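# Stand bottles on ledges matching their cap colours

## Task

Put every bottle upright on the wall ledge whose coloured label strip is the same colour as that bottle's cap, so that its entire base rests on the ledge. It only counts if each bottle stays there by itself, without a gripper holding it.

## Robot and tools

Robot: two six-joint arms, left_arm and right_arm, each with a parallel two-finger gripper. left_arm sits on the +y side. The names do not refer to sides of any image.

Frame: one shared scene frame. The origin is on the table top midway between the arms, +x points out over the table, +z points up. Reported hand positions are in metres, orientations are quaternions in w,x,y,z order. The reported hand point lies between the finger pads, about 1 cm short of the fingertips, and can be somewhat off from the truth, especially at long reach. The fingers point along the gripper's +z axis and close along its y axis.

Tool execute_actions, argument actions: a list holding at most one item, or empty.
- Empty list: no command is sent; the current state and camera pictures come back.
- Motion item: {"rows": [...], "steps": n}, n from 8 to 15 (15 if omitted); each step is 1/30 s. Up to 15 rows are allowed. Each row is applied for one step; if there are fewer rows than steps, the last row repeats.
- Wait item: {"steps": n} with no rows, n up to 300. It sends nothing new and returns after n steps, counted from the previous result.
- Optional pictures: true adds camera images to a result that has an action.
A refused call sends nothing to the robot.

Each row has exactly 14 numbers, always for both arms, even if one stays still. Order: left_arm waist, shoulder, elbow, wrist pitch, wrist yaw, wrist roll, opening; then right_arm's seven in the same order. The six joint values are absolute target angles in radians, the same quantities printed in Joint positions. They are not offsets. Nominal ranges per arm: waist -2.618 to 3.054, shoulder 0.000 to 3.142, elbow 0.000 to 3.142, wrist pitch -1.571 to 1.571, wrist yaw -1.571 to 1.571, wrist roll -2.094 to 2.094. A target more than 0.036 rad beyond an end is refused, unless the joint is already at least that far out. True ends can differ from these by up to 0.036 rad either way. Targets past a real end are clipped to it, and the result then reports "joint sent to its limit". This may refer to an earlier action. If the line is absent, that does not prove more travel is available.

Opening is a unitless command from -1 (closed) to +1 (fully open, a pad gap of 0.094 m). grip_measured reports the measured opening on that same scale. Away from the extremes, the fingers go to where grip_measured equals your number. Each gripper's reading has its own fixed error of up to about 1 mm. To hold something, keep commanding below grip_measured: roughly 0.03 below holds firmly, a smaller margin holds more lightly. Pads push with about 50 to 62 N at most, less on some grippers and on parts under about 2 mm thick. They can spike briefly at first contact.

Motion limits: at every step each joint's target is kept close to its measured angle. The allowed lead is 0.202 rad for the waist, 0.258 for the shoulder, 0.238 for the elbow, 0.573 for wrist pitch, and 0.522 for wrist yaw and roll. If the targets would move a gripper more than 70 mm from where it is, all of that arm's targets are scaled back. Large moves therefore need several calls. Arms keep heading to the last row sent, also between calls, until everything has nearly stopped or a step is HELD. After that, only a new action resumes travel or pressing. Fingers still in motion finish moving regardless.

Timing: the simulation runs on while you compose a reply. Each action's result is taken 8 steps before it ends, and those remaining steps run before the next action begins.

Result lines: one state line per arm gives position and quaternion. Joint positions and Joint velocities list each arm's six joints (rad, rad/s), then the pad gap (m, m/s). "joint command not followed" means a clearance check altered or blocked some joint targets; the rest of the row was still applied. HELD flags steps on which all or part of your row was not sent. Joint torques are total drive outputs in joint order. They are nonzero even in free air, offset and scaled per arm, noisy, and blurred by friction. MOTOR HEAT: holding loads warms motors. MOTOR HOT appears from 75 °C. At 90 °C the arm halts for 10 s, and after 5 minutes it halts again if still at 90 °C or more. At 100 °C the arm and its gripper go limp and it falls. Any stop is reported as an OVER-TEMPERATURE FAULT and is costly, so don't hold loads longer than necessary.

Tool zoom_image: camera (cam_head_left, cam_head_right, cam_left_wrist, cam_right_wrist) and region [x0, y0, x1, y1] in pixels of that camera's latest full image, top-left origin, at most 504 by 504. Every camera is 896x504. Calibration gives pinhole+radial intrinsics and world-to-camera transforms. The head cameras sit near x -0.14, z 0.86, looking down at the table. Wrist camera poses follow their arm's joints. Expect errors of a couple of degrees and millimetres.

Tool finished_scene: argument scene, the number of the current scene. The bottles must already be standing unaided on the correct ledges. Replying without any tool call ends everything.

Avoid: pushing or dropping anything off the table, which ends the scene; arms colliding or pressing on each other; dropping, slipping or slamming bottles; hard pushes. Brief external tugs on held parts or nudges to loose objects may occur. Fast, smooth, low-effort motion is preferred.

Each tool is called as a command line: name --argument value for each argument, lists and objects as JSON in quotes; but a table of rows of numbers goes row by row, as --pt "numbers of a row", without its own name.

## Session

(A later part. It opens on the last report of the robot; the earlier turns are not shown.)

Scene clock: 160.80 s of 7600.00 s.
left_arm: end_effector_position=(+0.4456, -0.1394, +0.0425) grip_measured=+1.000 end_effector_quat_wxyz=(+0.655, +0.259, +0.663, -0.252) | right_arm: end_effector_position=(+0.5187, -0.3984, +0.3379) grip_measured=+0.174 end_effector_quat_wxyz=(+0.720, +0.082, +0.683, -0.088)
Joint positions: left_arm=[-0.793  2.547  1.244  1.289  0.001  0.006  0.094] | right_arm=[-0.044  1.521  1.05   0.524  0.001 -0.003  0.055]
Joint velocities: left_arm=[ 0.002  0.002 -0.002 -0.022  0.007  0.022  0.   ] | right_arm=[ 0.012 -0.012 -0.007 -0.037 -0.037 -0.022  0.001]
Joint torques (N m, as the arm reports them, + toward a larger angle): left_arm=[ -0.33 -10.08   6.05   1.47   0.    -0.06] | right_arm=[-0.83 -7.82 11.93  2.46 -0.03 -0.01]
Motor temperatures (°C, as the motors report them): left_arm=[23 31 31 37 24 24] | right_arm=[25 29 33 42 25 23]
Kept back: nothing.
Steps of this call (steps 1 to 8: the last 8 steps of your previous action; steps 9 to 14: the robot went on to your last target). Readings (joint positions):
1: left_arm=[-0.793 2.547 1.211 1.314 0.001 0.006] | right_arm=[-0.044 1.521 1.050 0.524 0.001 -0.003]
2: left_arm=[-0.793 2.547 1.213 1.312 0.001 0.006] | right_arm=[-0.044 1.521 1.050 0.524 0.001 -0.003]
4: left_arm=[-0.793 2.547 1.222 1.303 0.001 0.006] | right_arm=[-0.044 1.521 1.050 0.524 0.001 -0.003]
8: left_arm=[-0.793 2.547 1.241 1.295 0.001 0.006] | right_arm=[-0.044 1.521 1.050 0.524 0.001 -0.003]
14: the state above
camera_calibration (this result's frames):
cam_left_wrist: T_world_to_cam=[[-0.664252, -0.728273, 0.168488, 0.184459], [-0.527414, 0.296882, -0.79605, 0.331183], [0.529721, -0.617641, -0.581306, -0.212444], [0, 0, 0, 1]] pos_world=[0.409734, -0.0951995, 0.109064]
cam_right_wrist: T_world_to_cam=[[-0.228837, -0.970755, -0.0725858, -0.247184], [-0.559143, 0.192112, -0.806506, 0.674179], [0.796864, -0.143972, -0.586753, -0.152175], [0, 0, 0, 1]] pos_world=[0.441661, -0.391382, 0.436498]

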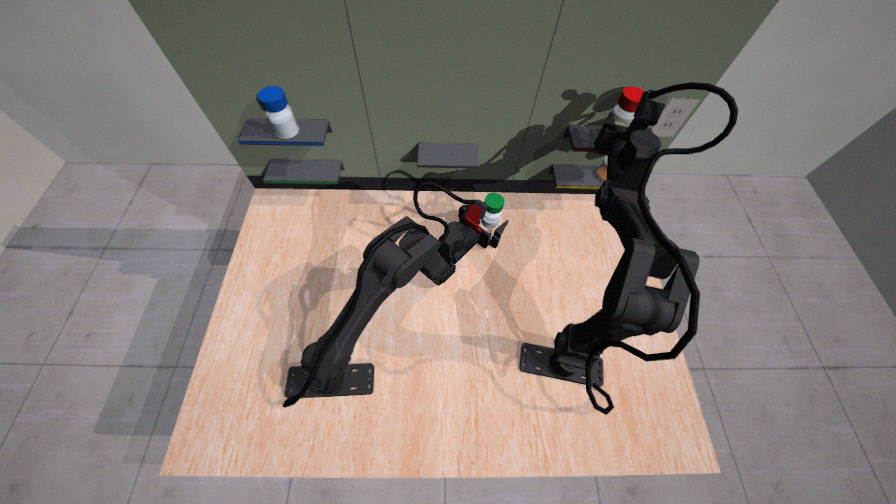

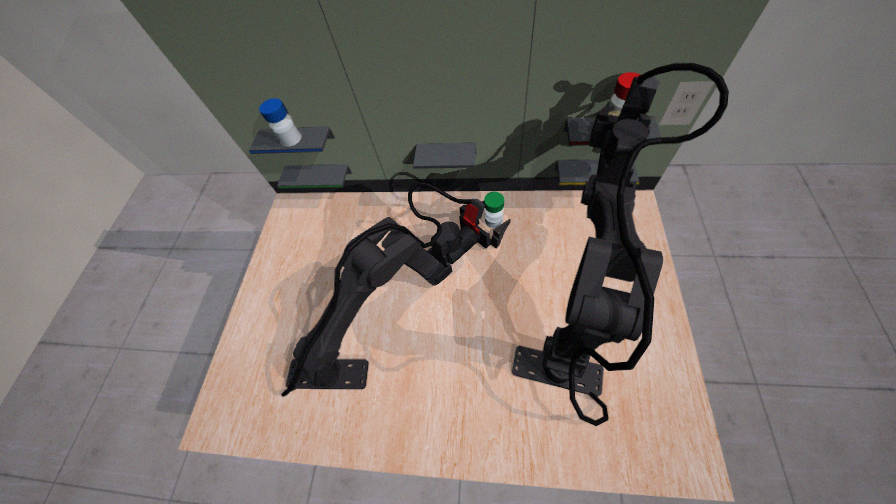

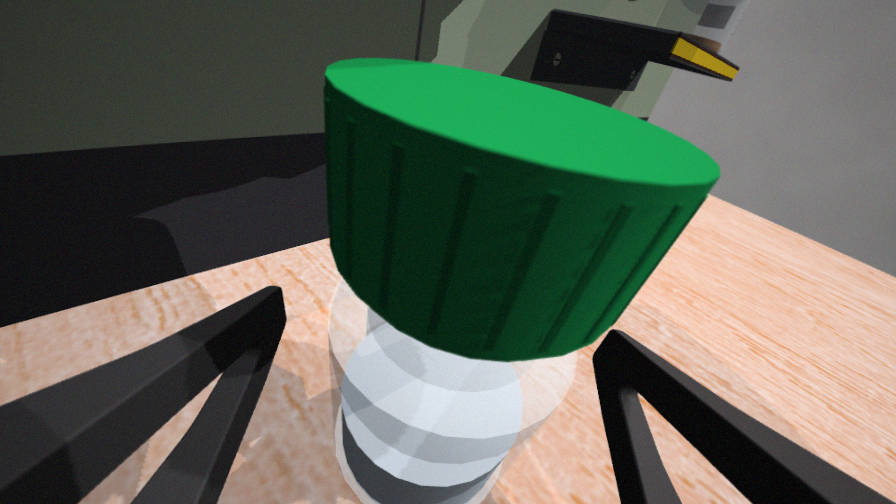

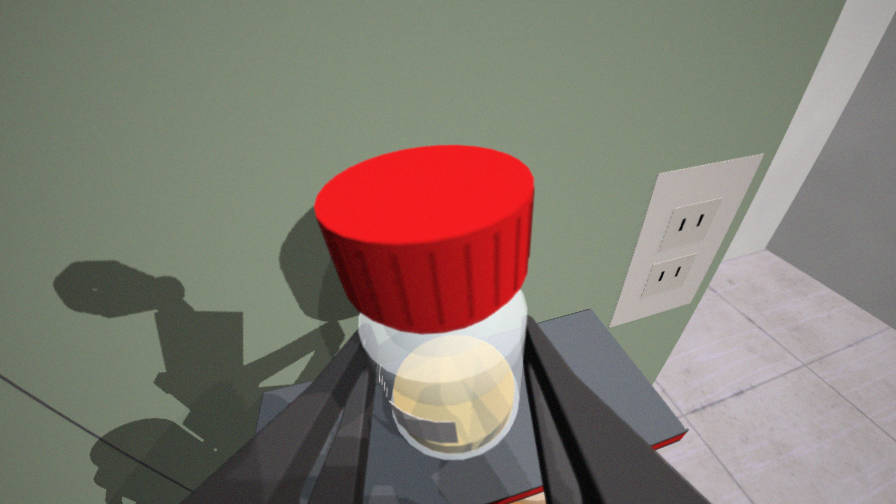

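execute_actions --actions '[{"rows": [[-0.798,2.551,1.273,1.276,0,0,0.9,-0.055,1.515,1.08,0.581,0,0,0.13],[-0.798,2.551,1.273,1.276,0,0,0.8,-0.055,1.516,1.066,0.587,0,0,0.13],[-0.798,2.551,1.273,1.276,0,0,0.7,-0.055,1.517,1.055,0.593,0,0,0.13],[-0.798,2.551,1.273,1.276,0,0,0.6,-0.055,1.518,1.048,0.599,0,0,0.13],[-0.798,2.551,1.273,1.276,0,0,0.5,-0.055,1.519,1.043,0.605,0,0,0.13],[-0.798,2.551,1.273,1.276,0,0,0.42,-0.055,1.52,1.039,0.61,0,0,0.13],[-0.798,2.551,1.273,1.276,0,0,0.36,-0.055,1.521,1.035,0.615,0,0,0.13],[-0.798,2.551,1.273,1.276,0,0,0.31,-0.055,1.522,1.031,0.62,0,0,0.13],[-0.798,2.551,1.273,1.276,0,0,0.27,-0.055,1.523,1.027,0.625,0,0,0.13],[-0.798,2.551,1.273,1.276,0,0,0.24,-0.055,1.524,1.023,0.629,0,0,0.13],[-0.798,2.551,1.273,1.276,0,0,0.21,-0.055,1.525,1.019,0.633,0,0,0.13],[-0.798,2.551,1.273,1.276,0,0,0.19,-0.055,1.526,1.015,0.636,0,0,0.13],[-0.798,2.551,1.273,1.276,0,0,0.17,-0.055,1.527,1.012,0.638,0,0,0.13],[-0.798,2.551,1.273,1.276,0,0,0.15,-0.055,1.527,1.01,0.638,0,0,0.13],[-0.798,2.551,1.273,1.276,0,0,0.12,-0.055,1.527,1.008,0.638,0,0,0.13]], "steps": 15}]'

execute_actions --actions '[{"steps": 15}]' --pictures true

Scene clock: 161.60 s of 7600.00 s.
left_arm: end_effector_position=(+0.4456, -0.1394, +0.0419) grip_measured=+0.392 end_effector_quat_wxyz=(+0.655, +0.259, +0.664, -0.251) | right_arm: end_effector_position=(+0.5184, -0.3983, +0.3429) grip_measured=+0.174 end_effector_quat_wxyz=(+0.727, +0.081, +0.676, -0.089)
Joint positions: left_arm=[-0.793  2.547  1.244  1.286  0.001  0.006  0.065] | right_arm=[-0.044  1.521  1.05   0.544  0.001 -0.003  0.055]
Joint velocities: left_arm=[ 0.002 -0.017 -0.032  0.037  0.051 -0.066 -0.06 ] | right_arm=[-0.017 -0.002 -0.017  0.125  0.022  0.037 -0.   ]
Joint torques (N m, as the arm reports them, + toward a larger angle): left_arm=[ -0.33 -10.08   6.06   1.5    0.    -0.07] | right_arm=[-0.88 -7.25  6.54  2.45 -0.03  0.  ]
Motor temperatures (°C, as the motors report them): left_arm=[23 31 31 37 24 24] | right_arm=[25 29 33 42 25 23]
Steps of this call (steps 1 to 17: the robot went on to your last target; steps 18 to 24: the first 7 steps of this action). Readings (joint positions):
18: left_arm=[-0.793 2.547 1.244 1.286 0.001 0.006] | right_arm=[-0.044 1.521 1.050 0.525 0.001 -0.003]
19: left_arm=[-0.793 2.547 1.244 1.286 0.001 0.006] | right_arm=[-0.044 1.521 1.050 0.526 0.001 -0.003]
21: left_arm=[-0.793 2.547 1.244 1.286 0.001 0.006] | right_arm=[-0.044 1.521 1.050 0.531 0.001 -0.003]
24: the state above

Scene clock: 162.10 s of 7600.00 s.
left_arm: end_effector_position=(+0.4457, -0.1393, +0.0419) grip_measured=+0.171 end_effector_quat_wxyz=(+0.655, +0.259, +0.664, -0.251) | right_arm: end_effector_position=(+0.5177, -0.3981, +0.3313) grip_measured=+0.174 end_effector_quat_wxyz=(+0.726, +0.081, +0.677, -0.089)
Joint positions: left_arm=[-0.793  2.547  1.244  1.286  0.001  0.006  0.055] | right_arm=[-0.044  1.528  1.014  0.583  0.001 -0.003  0.055]
Joint velocities: left_arm=[ 0.012 -0.027  0.002 -0.037  0.022 -0.022  0.001] | right_arm=[ 0.007  0.012  0.002 -0.037  0.007 -0.037  0.001]
Joint torques (N m, as the arm reports them, + toward a larger angle): left_arm=[ -0.33 -10.07   6.06   1.5    0.01  -0.06] | right_arm=[-0.83 -7.45  7.39  2.48 -0.02 -0.01]
Motor temperatures (°C, as the motors report them): left_arm=[23 31 31 37 24 24] | right_arm=[25 29 33 42 25 23]
Kept back: nothing.
Steps of this call (steps 1 to 8: the last 8 steps of your previous action; steps 9 to 15: the robot went on to your last target). Readings (joint positions):
1: left_arm=[-0.793 2.547 1.244 1.286 0.001 0.006] | right_arm=[-0.044 1.521 1.049 0.550 0.001 -0.003]
2: left_arm=[-0.793 2.547 1.244 1.286 0.001 0.006] | right_arm=[-0.044 1.521 1.046 0.558 0.001 -0.003]
4: left_arm=[-0.793 2.547 1.244 1.286 0.001 0.006] | right_arm=[-0.044 1.521 1.037 0.570 0.001 -0.003]
8: left_arm=[-0.793 2.547 1.244 1.286 0.001 0.006] | right_arm=[-0.044 1.521 1.019 0.579 0.001 -0.003]
15: the state above
camera_calibration (this result's frames):
cam_left_wrist: T_world_to_cam=[[-0.663365, -0.729083, 0.168479, 0.184197], [-0.529206, 0.297914, -0.794474, 0.331543], [0.529045, -0.616186, -0.583461, -0.212213], [0, 0, 0, 1]] pos_world=[0.409915, -0.0952391, 0.108551]
cam_right_wrist: T_world_to_cam=[[-0.227708, -0.971032, -0.0724312, -0.248396], [-0.546521, 0.189015, -0.815836, 0.663587], [0.805893, -0.146188, -0.573729, -0.165032], [0, 0, 0, 1]] pos_world=[0.4391, -0.390753, 0.428703]

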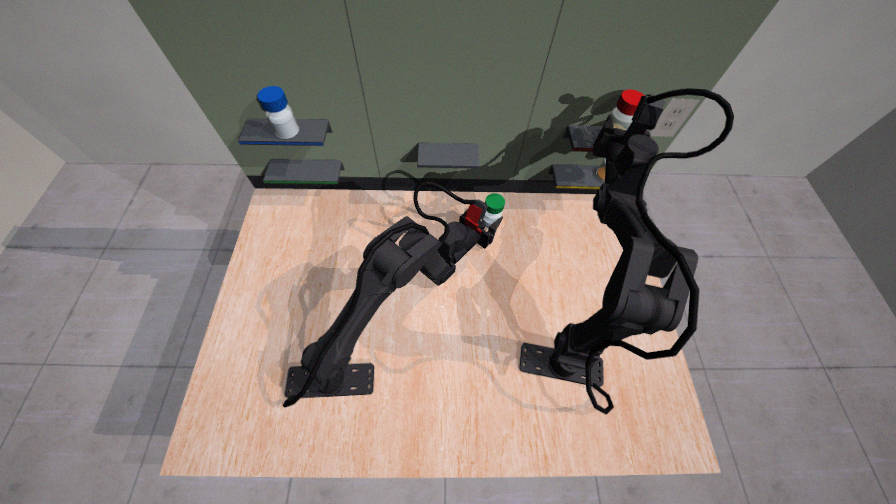

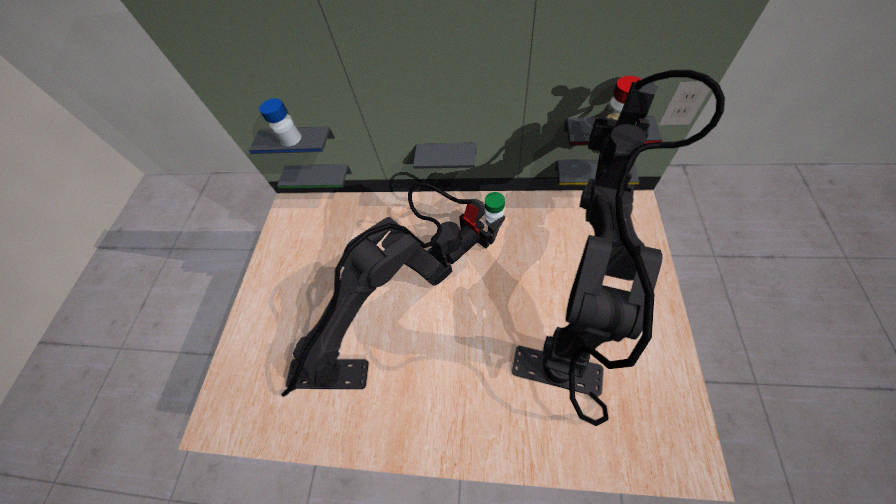

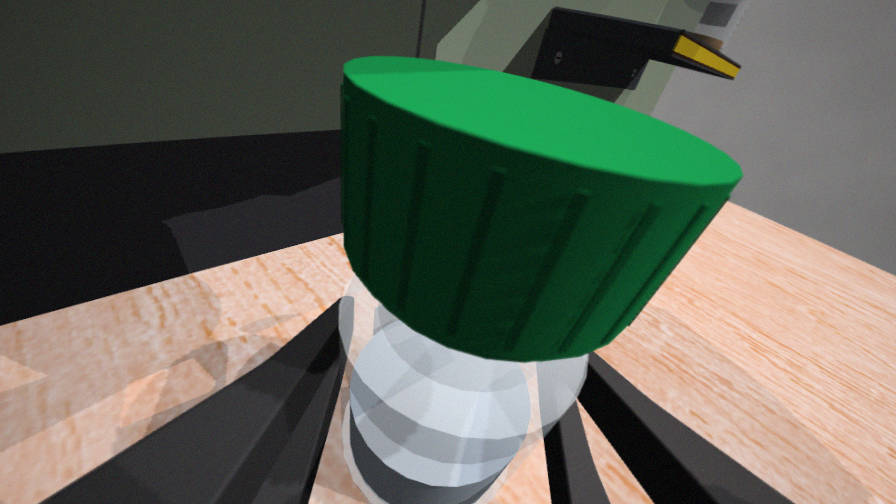

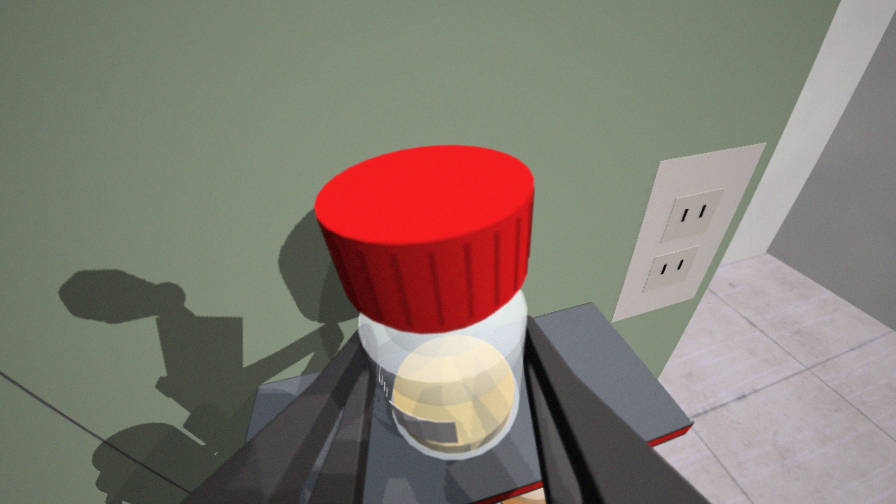

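execute_actions --actions '[{"rows": [[-0.798,2.54,1.268,1.28,0,0,0.12,-0.055,1.527,1.004,0.641,0,0,0.13],[-0.798,2.528,1.262,1.285,0,0,0.12,-0.055,1.527,1.0,0.644,0,0,0.13],[-0.798,2.515,1.256,1.29,0,0,0.12,-0.055,1.527,0.997,0.647,0,0,0.13],[-0.798,2.5,1.25,1.293,0,0,0.12,-0.055,1.527,0.994,0.65,0,0,0.13],[-0.798,2.484,1.243,1.293,0,0,0.12,-0.055,1.527,0.992,0.652,0,0,0.13],[-0.798,2.466,1.234,1.291,0,0,0.12,-0.055,1.527,0.99,0.653,0,0,0.13],[-0.798,2.446,1.222,1.288,0,0,0.12,-0.055,1.527,0.989,0.653,0,0,0.13],[-0.798,2.424,1.207,1.285,0,0,0.12,-0.055,1.527,0.988,0.653,0,0,0.13],[-0.795,2.401,1.19,1.282,0,0,0.12,-0.055,1.527,0.988,0.653,0,0,0.13],[-0.79,2.377,1.171,1.279,0,0,0.12,-0.055,1.527,0.988,0.653,0,0,0.13],[-0.782,2.353,1.151,1.276,0,0,0.12,-0.055,1.527,0.988,0.653,0,0,0.13],[-0.772,2.329,1.131,1.273,0,0,0.12,-0.055,1.527,0.988,0.653,0,0,0.13],[-0.76,2.305,1.111,1.269,0,0,0.12,-0.055,1.527,0.988,0.653,0,0,0.13],[-0.745,2.281,1.091,1.265,0,0,0.12,-0.055,1.527,0.988,0.653,0,0,0.13],[-0.727,2.257,1.071,1.261,0,0,0.12,-0.055,1.527,0.988,0.653,0,0,0.13]], "steps": 15}]'

execute_actions --actions '[{"rows": [[-0.707,2.232,1.05,1.256,0,0,0.12,-0.055,1.527,0.988,0.653,0,0,0.13],[-0.685,2.207,1.029,1.251,0,0,0.12,-0.055,1.527,0.988,0.653,0,0,0.13],[-0.661,2.182,1.008,1.246,0,0,0.12,-0.055,1.527,0.988,0.653,0,0,0.13],[-0.635,2.157,0.987,1.241,0,0,0.12,-0.055,1.527,0.988,0.653,0,0,0.13],[-0.609,2.132,0.966,1.236,0,0,0.12,-0.055,1.527,0.988,0.653,0,0,0.13],[-0.583,2.107,0.945,1.231,0,0,0.12,-0.055,1.527,0.988,0.653,0,0,0.13],[-0.557,2.082,0.924,1.226,0,0,0.12,-0.055,1.527,0.988,0.653,0,0,0.13],[-0.531,2.057,0.903,1.221,0,0,0.12,-0.055,1.527,0.988,0.653,0,0,0.13],[-0.505,2.032,0.882,1.216,0,0,0.12,-0.055,1.527,0.988,0.653,0,0,0.13],[-0.479,2.007,0.861,1.211,0,0,0.12,-0.055,1.527,0.988,0.653,0,0,0.13],[-0.453,1.982,0.84,1.206,0,0,0.12,-0.055,1.527,0.988,0.653,0,0,0.13],[-0.427,1.957,0.819,1.201,0,0,0.12,-0.055,1.527,0.988,0.653,0,0,0.13],[-0.401,1.932,0.798,1.196,0,0,0.12,-0.055,1.527,0.988,0.653,0,0,0.13],[-0.375,1.907,0.777,1.191,0,0,0.12,-0.055,1.527,0.988,0.653,0,0,0.13],[-0.349,1.882,0.756,1.186,0,0,0.12,-0.055,1.527,0.988,0.653,0,0,0.13]], "steps": 15}]'

Scene clock: 164.43 s of 7600.00 s.
left_arm: end_effector_position=(+0.4458, -0.1394, +0.0451) grip_measured=+0.171 end_effector_quat_wxyz=(+0.652, +0.260, +0.667, -0.250) | right_arm: end_effector_position=(+0.5168, -0.3979, +0.3295) grip_measured=+0.174 end_effector_quat_wxyz=(+0.727, +0.081, +0.676, -0.089)
Joint positions: left_arm=[-0.793  2.53   1.24   1.265  0.001  0.006  0.055] | right_arm=[-0.044  1.529  1.002  0.601  0.001 -0.003  0.055]
Joint velocities: left_arm=[-0.007 -0.32  -0.193 -0.315 -0.081 -0.051  0.001] | right_arm=[-0.017 -0.002 -0.09   0.007 -0.066  0.022 -0.001]
Joint torques (N m, as the arm reports them, + toward a larger angle): left_arm=[ -0.31 -15.02   3.62   2.16   0.    -0.06] | right_arm=[-0.85 -7.43  7.32  2.44 -0.02 -0.01]
Motor temperatures (°C, as the motors report them): left_arm=[23 32 31 36 24 24] | right_arm=[25 29 33 43 25 23]
Steps of this call (steps 1 to 15: the robot went on to your last target; steps 16 to 63: nothing new was sent; steps 64 to 70: the first 7 steps of this action). Readings (joint positions):
64: left_arm=[-0.793 2.547 1.244 1.286 0.001 0.006] | right_arm=[-0.044 1.529 1.014 0.588 0.001 -0.003]
65: left_arm=[-0.793 2.547 1.244 1.286 0.001 0.006] | right_arm=[-0.044 1.529 1.014 0.588 0.001 -0.003]
67: left_arm=[-0.793 2.546 1.244 1.286 0.001 0.006] | right_arm=[-0.044 1.529 1.012 0.593 0.001 -0.003]
70: the state above

Scene clock: 164.93 s of 7600.00 s.
left_arm: end_effector_position=(+0.4605, -0.0389, +0.1350) grip_measured=+0.171 end_effector_quat_wxyz=(+0.681, +0.220, +0.666, -0.211) | right_arm: end_effector_position=(+0.5163, -0.3978, +0.3256) grip_measured=+0.174 end_effector_quat_wxyz=(+0.725, +0.081, +0.678, -0.089)
Joint positions: left_arm=[-0.627  2.162  0.96   1.219  0.049  0.018  0.055] | right_arm=[-0.044  1.529  0.993  0.602  0.001 -0.003  0.055]
Joint velocities: left_arm=[ 0.447 -0.716 -0.789 -0.139  0.33  -0.022  0.   ] | right_arm=[ 0.002  0.002  0.007 -0.037 -0.022  0.051  0.   ]
Joint torques (N m, as the arm reports them, + toward a larger angle): left_arm=[  2.71 -11.21   5.12   1.81  -1.14  -0.17] | right_arm=[-0.83 -7.38  7.4   2.45 -0.03  0.  ]
Motor temperatures (°C, as the motors report them): left_arm=[23 32 31 36 24 24] | right_arm=[25 29 33 43 25 23]
Steps of this call (steps 1 to 8: the last 8 steps of your previous action; steps 9 to 15: the first 7 steps of this action). Readings (joint positions):
9: left_arm=[-0.764 2.318 1.091 1.229 0.006 0.006] | right_arm=[-0.044 1.529 0.993 0.602 0.001 -0.003]
10: left_arm=[-0.747 2.292 1.072 1.228 0.007 0.006] | right_arm=[-0.044 1.529 0.993 0.602 0.001 -0.003]
12: left_arm=[-0.703 2.239 1.032 1.225 0.009 0.006] | right_arm=[-0.044 1.529 0.993 0.602 0.001 -0.003]
15: the state above

execute_actions --actions '[]'

Scene clock: 165.20 s of 7600.00 s.
left_arm: end_effector_position=(+0.4607, +0.0475, +0.1508) grip_measured=+0.171 end_effector_quat_wxyz=(+0.678, +0.194, +0.687, -0.175) | right_arm: end_effector_position=(+0.5163, -0.3978, +0.3256) grip_measured=+0.174 end_effector_quat_wxyz=(+0.725, +0.081, +0.678, -0.089)
Joint positions: left_arm=[-0.46   1.975  0.781  1.174  0.123  0.025  0.055] | right_arm=[-0.044  1.529  0.993  0.602  0.001 -0.003  0.055]
Joint velocities: left_arm=[ 0.647 -0.672 -0.598 -0.154  0.183 -0.007 -0.   ] | right_arm=[ 0.007 -0.017  0.007 -0.066 -0.007  0.022 -0.001]
Joint torques (N m, as the arm reports them, + toward a larger angle): left_arm=[  3.69 -10.18   5.56   1.91  -1.69  -0.19] | right_arm=[-0.84 -7.41  7.4   2.45 -0.01 -0.01]
Motor temperatures (°C, as the motors report them): left_arm=[23 32 31 36 24 24] | right_arm=[25 29 33 43 25 23]
Kept back: nothing.
Steps of this call (steps 1 to 8: the last 8 steps of your previous action). Readings (joint positions):
1: left_arm=[-0.609 2.139 0.936 1.213 0.056 0.018] | right_arm=[-0.044 1.529 0.993 0.602 0.001 -0.003]
2: left_arm=[-0.590 2.116 0.912 1.208 0.067 0.019] | right_arm=[-0.044 1.529 0.993 0.602 0.001 -0.003]
4: left_arm=[-0.550 2.069 0.867 1.196 0.088 0.021] | right_arm=[-0.044 1.529 0.993 0.602 0.001 -0.003]
8: the state above
camera_calibration (this result's frames):
cam_left_wrist: T_world_to_cam=[[-0.497881, -0.85375, 0.152399, 0.244087], [-0.574866, 0.193318, -0.795083, 0.396497], [0.649341, -0.483466, -0.587041, -0.102687], [0, 0, 0, 1]] pos_world=[0.416138, 0.0820936, 0.217768]
cam_right_wrist: T_world_to_cam=[[-0.227869, -0.970992, -0.0724544, -0.248691], [-0.548333, 0.189459, -0.814516, 0.658799], [0.804616, -0.145874, -0.575599, -0.165806], [0, 0, 0, 1]] pos_world=[0.437982, -0.390479, 0.423146]

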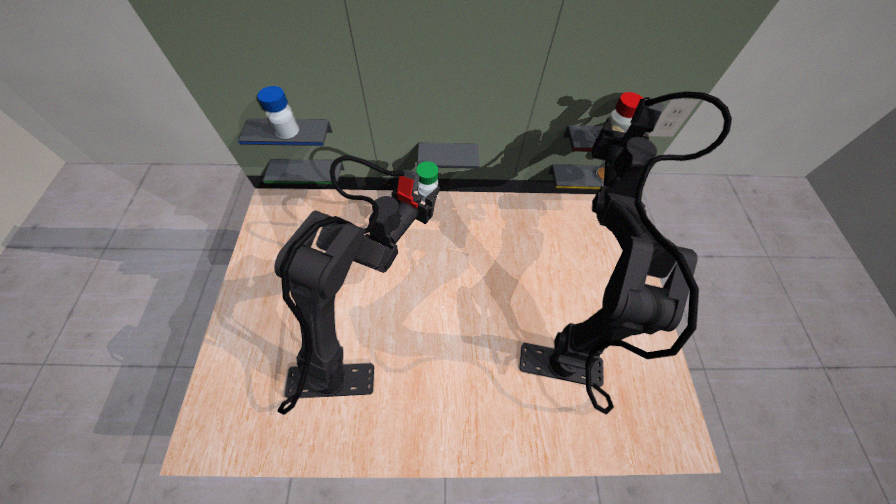

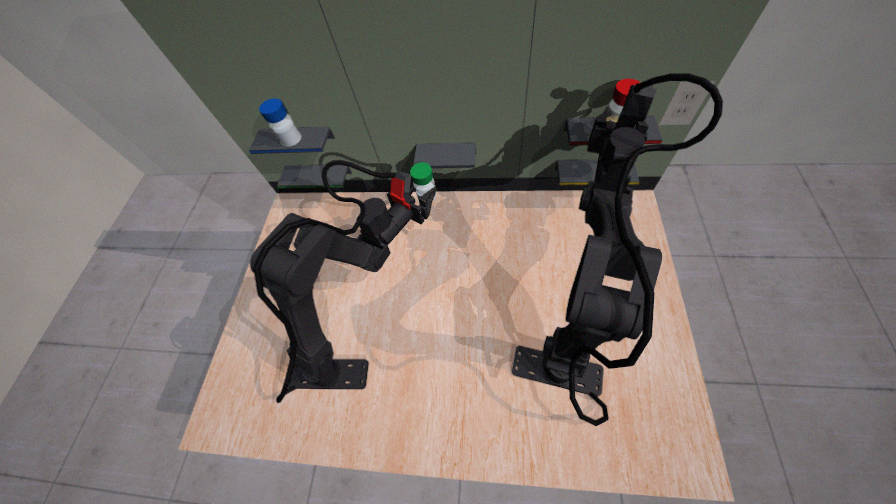

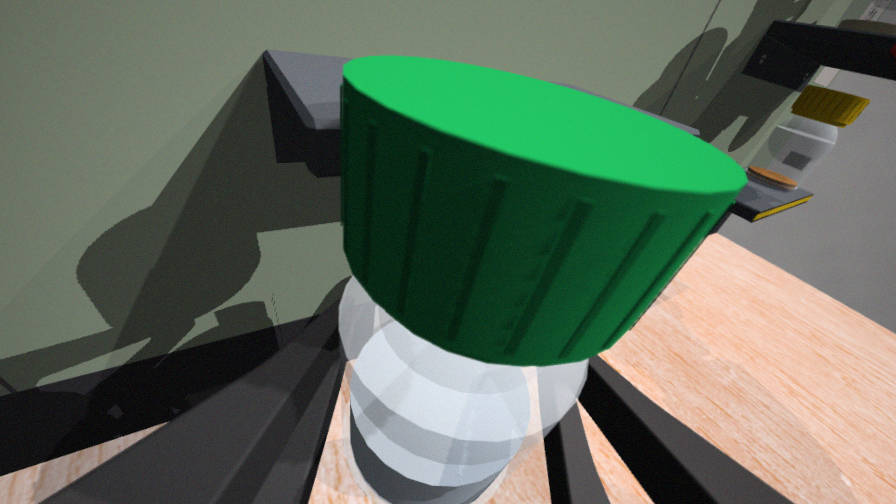

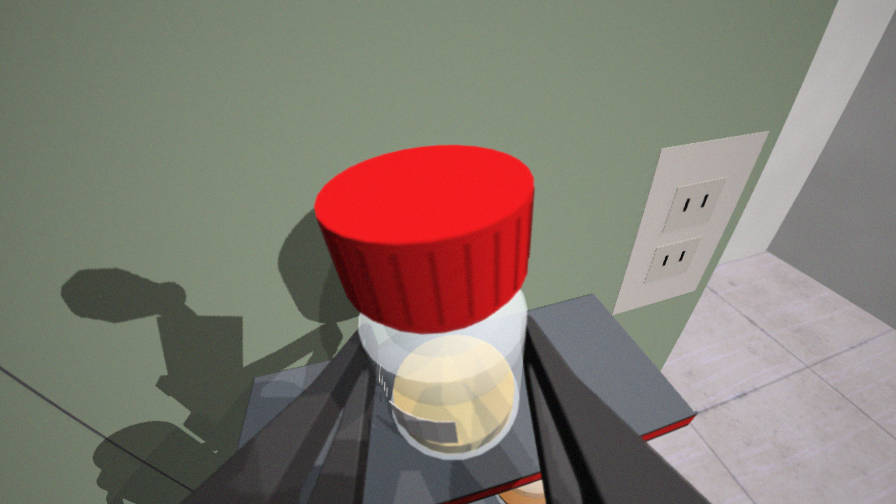

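Retract left immediately, holding waist.

execute_actions --actions '[{"rows": [[-0.40,1.86,0.735,1.182,0,0,0.12,-0.055,1.527,0.988,0.653,0,0,0.13],[-0.42,1.835,0.714,1.177,0,0,0.12,-0.055,1.527,0.988,0.653,0,0,0.13],[-0.42,1.81,0.693,1.172,0,0,0.12,-0.055,1.527,0.988,0.653,0,0,0.13],[-0.42,1.785,0.672,1.167,0,0,0.12,-0.055,1.527,0.988,0.653,0,0,0.13],[-0.42,1.76,0.651,1.162,0,0,0.12,-0.055,1.527,0.988,0.653,0,0,0.13],[-0.42,1.735,0.63,1.157,0,0,0.12,-0.055,1.527,0.988,0.653,0,0,0.13],[-0.42,1.71,0.609,1.152,0,0,0.12,-0.055,1.527,0.988,0.653,0,0,0.13],[-0.42,1.685,0.588,1.147,0,0,0.12,-0.055,1.527,0.988,0.653,0,0,0.13],[-0.42,1.66,0.568,1.142,0,0,0.12,-0.055,1.527,0.988,0.653,0,0,0.13],[-0.42,1.637,0.55,1.137,0,0,0.12,-0.055,1.527,0.988,0.653,0,0,0.13],[-0.42,1.616,0.534,1.133,0,0,0.12,-0.055,1.527,0.988,0.653,0,0,0.13],[-0.42,1.598,0.52,1.129,0,0,0.12,-0.055,1.527,0.988,0.653,0,0,0.13],[-0.42,1.583,0.508,1.126,0,0,0.12,-0.055,1.527,0.988,0.653,0,0,0.13],[-0.42,1.571,0.499,1.124,0,0,0.12,-0.055,1.527,0.988,0.653,0,0,0.13],[-0.42,1.563,0.493,1.122,0,0,0.12,-0.055,1.527,0.988,0.653,0,0,0.13]], "steps": 15}]' --pictures true

Scene clock: 166.10 s of 7600.00 s.
left_arm: end_effector_position=(+0.4443, +0.0971, +0.1692) grip_measured=+0.171 end_effector_quat_wxyz=(+0.685, +0.135, +0.705, -0.126) | right_arm: end_effector_position=(+0.5163, -0.3978, +0.3256) grip_measured=+0.174 end_effector_quat_wxyz=(+0.725, +0.081, +0.678, -0.089)
Joint positions: left_arm=[-0.423  1.799  0.648  1.121  0.004  0.008  0.055] | right_arm=[-0.044  1.529  0.993  0.602  0.001 -0.003  0.055]
Joint velocities: left_arm=[-0.134 -0.784 -0.598 -0.095  0.007 -0.11  -0.001] | right_arm=[-0.002 -0.012 -0.002 -0.037 -0.022  0.051 -0.001]
Joint torques (N m, as the arm reports them, + toward a larger angle): left_arm=[ 0.75 -8.77  4.57  1.96 -0.16 -0.08] | right_arm=[-0.84 -7.35  7.42  2.46 -0.02  0.  ]
Motor temperatures (°C, as the motors report them): left_arm=[23 32 31 37 25 24] | right_arm=[25 29 33 43 25 23]
Steps of this call (steps 1 to 20: the robot went on to your last target; steps 21 to 27: the first 7 steps of this action). Readings (joint positions):
21: left_arm=[-0.352 1.915 0.737 1.148 0.007 0.008] | right_arm=[-0.044 1.529 0.993 0.602 0.001 -0.003]
22: left_arm=[-0.361 1.909 0.734 1.143 0.000 0.008] | right_arm=[-0.044 1.529 0.993 0.602 0.001 -0.003]
24: left_arm=[-0.391 1.877 0.709 1.132 -0.002 0.008] | right_arm=[-0.044 1.529 0.993 0.602 0.001 -0.003]
27: the state above
camera_calibration (this result's frames):
cam_left_wrist: T_world_to_cam=[[-0.356102, -0.919391, 0.16707, 0.216317], [-0.609692, 0.0931088, -0.787151, 0.415958], [0.708143, -0.382167, -0.593701, -0.0921422], [0, 0, 0, 1]] pos_world=[0.395887, 0.124937, 0.236577]
cam_right_wrist: T_world_to_cam=[[-0.227869, -0.970992, -0.0724544, -0.248691], [-0.548333, 0.189459, -0.814516, 0.658799], [0.804616, -0.145874, -0.575599, -0.165806], [0, 0, 0, 1]] pos_world=[0.437982, -0.390479, 0.423146]

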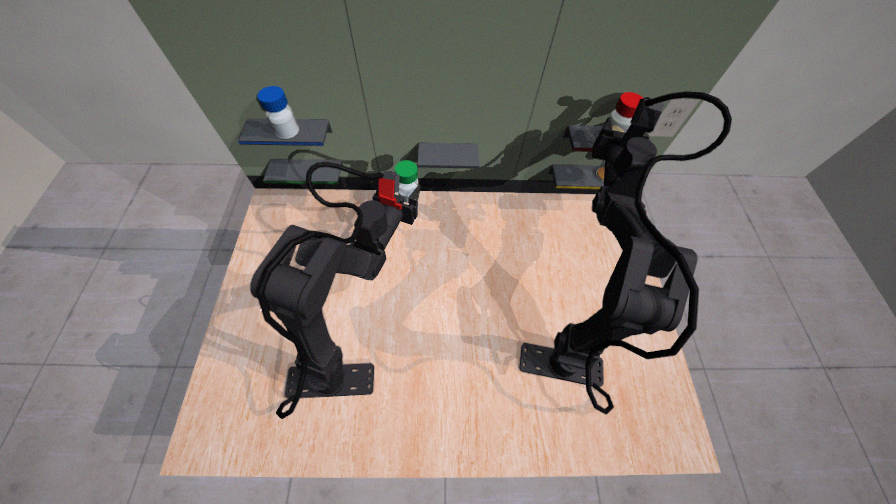

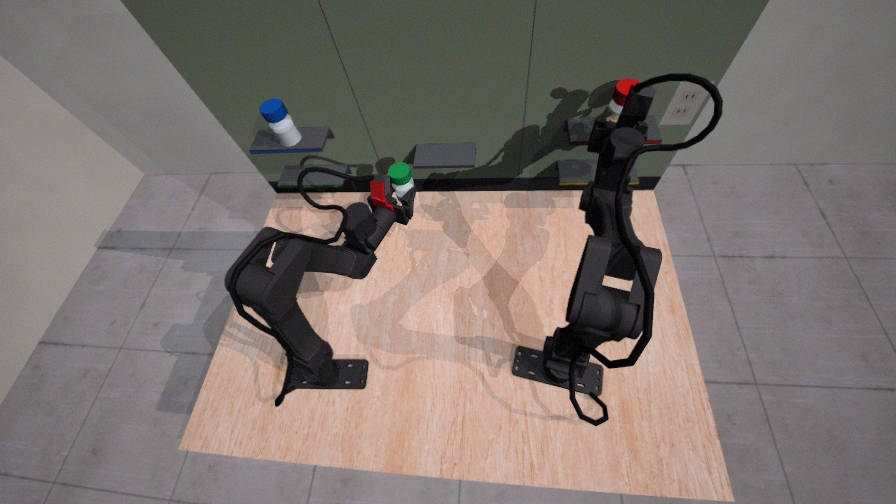

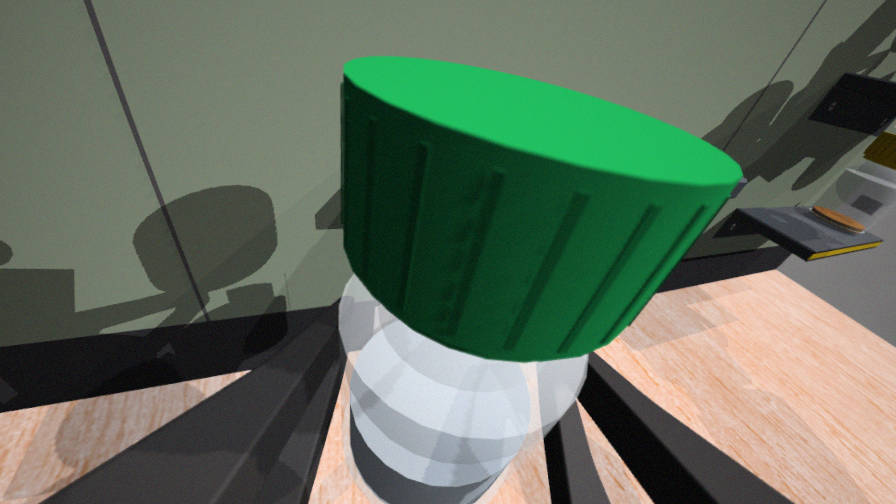

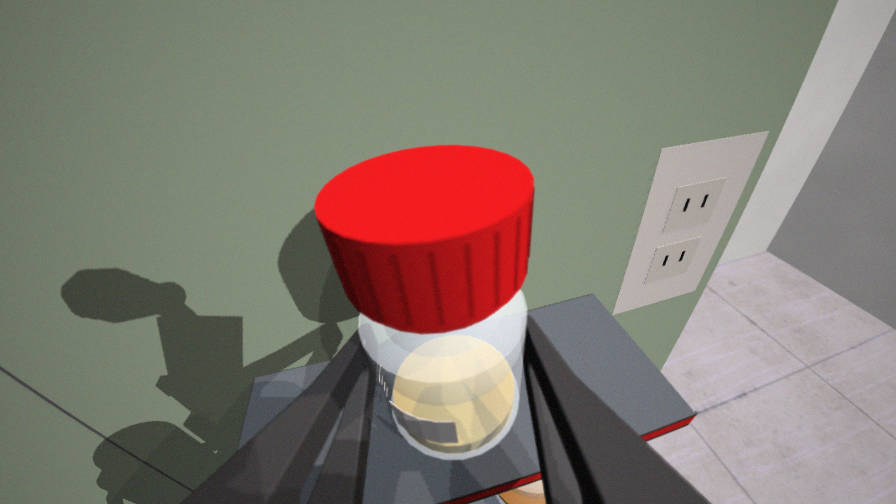

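execute_actions --actions '[]'

Scene clock: 167.27 s of 7600.00 s.
left_arm: end_effector_position=(+0.4044, +0.1114, +0.1870) grip_measured=+0.171 end_effector_quat_wxyz=(+0.689, +0.135, +0.700, -0.128) | right_arm: end_effector_position=(+0.5163, -0.3978, +0.3256) grip_measured=+0.174 end_effector_quat_wxyz=(+0.725, +0.081, +0.678, -0.089)
Joint positions: left_arm=[-0.425  1.599  0.498  1.085  0.005  0.008  0.055] | right_arm=[-0.044  1.529  0.993  0.602  0.001 -0.003  0.055]
Joint velocities: left_arm=[ 0.002 -0.017  0.012  0.095 -0.051  0.022 -0.   ] | right_arm=[ 0.012 -0.007 -0.002 -0.081  0.066  0.007  0.   ]
Joint torques (N m, as the arm reports them, + toward a larger angle): left_arm=[ 0.32 -7.15  4.49  1.93 -0.05 -0.07] | right_arm=[-0.83 -7.38  7.4   2.44  0.   -0.01]
Motor temperatures (°C, as the motors report them): left_arm=[23 32 30 37 25 24] | right_arm=[25 29 33 43 25 23]
Kept back: nothing.
Steps of this call (steps 1 to 8: the last 8 steps of your previous action; steps 9 to 30: the robot went on to your last target; steps 31 to 35: nothing new was sent). Readings (joint positions):
1: left_arm=[-0.426 1.770 0.627 1.120 0.005 0.008] | right_arm=[-0.044 1.529 0.993 0.602 0.001 -0.003]
2: left_arm=[-0.426 1.742 0.606 1.118 0.006 0.008] | right_arm=[-0.044 1.529 0.993 0.602 0.001 -0.003]
4: left_arm=[-0.425 1.691 0.569 1.114 0.005 0.008] | right_arm=[-0.044 1.529 0.993 0.602 0.001 -0.003]
8: left_arm=[-0.425 1.615 0.513 1.106 0.005 0.008] | right_arm=[-0.044 1.529 0.993 0.602 0.001 -0.003]
35: the state above
All arms were judged still, so your last target was given up. Only a new action makes them travel on or press farther. Fingers that are still opening or closing keep moving.
camera_calibration (this result's frames):
cam_left_wrist: T_world_to_cam=[[-0.360575, -0.917651, 0.167043, 0.213911], [-0.59988, 0.0910146, -0.794896, 0.402054], [0.714234, -0.386825, -0.583298, -0.0517008], [0, 0, 0, 1]] pos_world=[0.355242, 0.139703, 0.253702]
cam_right_wrist: T_world_to_cam=[[-0.227869, -0.970992, -0.0724544, -0.248691], [-0.548333, 0.189459, -0.814516, 0.658799], [0.804616, -0.145874, -0.575599, -0.165806], [0, 0, 0, 1]] pos_world=[0.437982, -0.390479, 0.423146]

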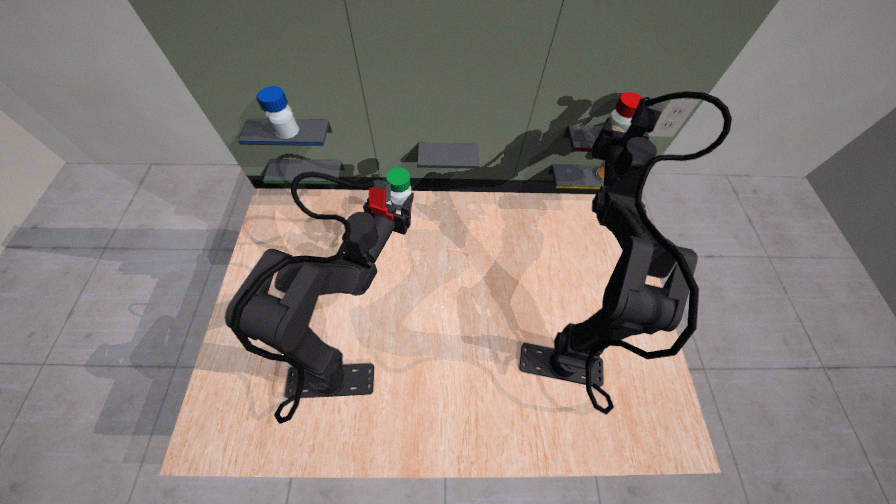

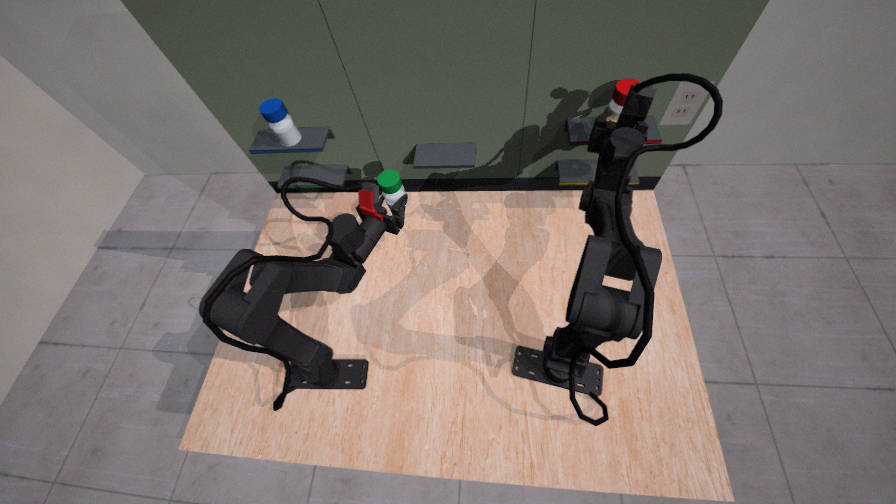

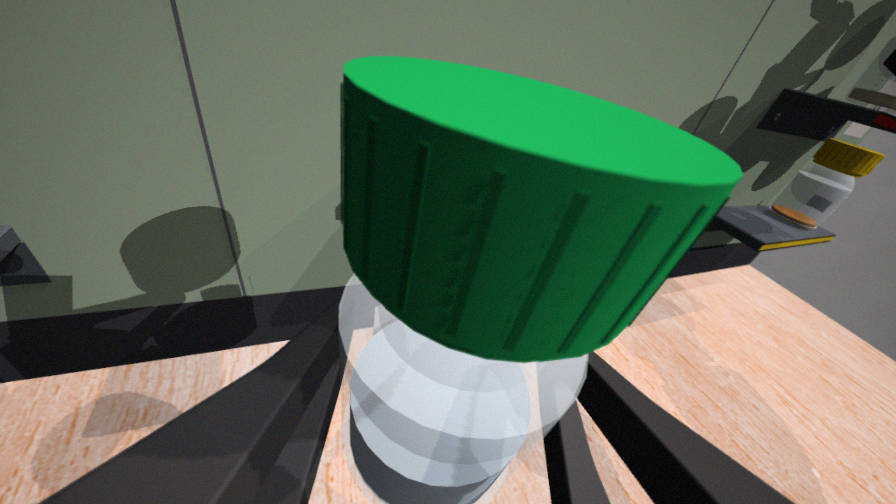

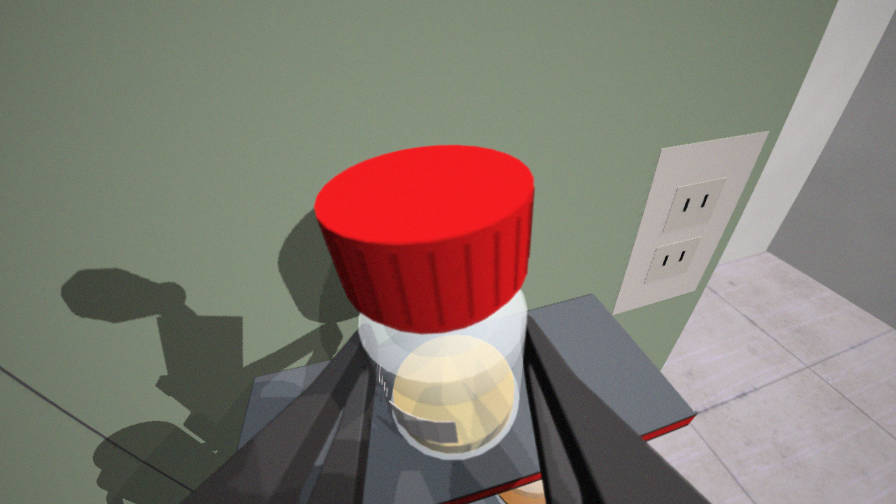

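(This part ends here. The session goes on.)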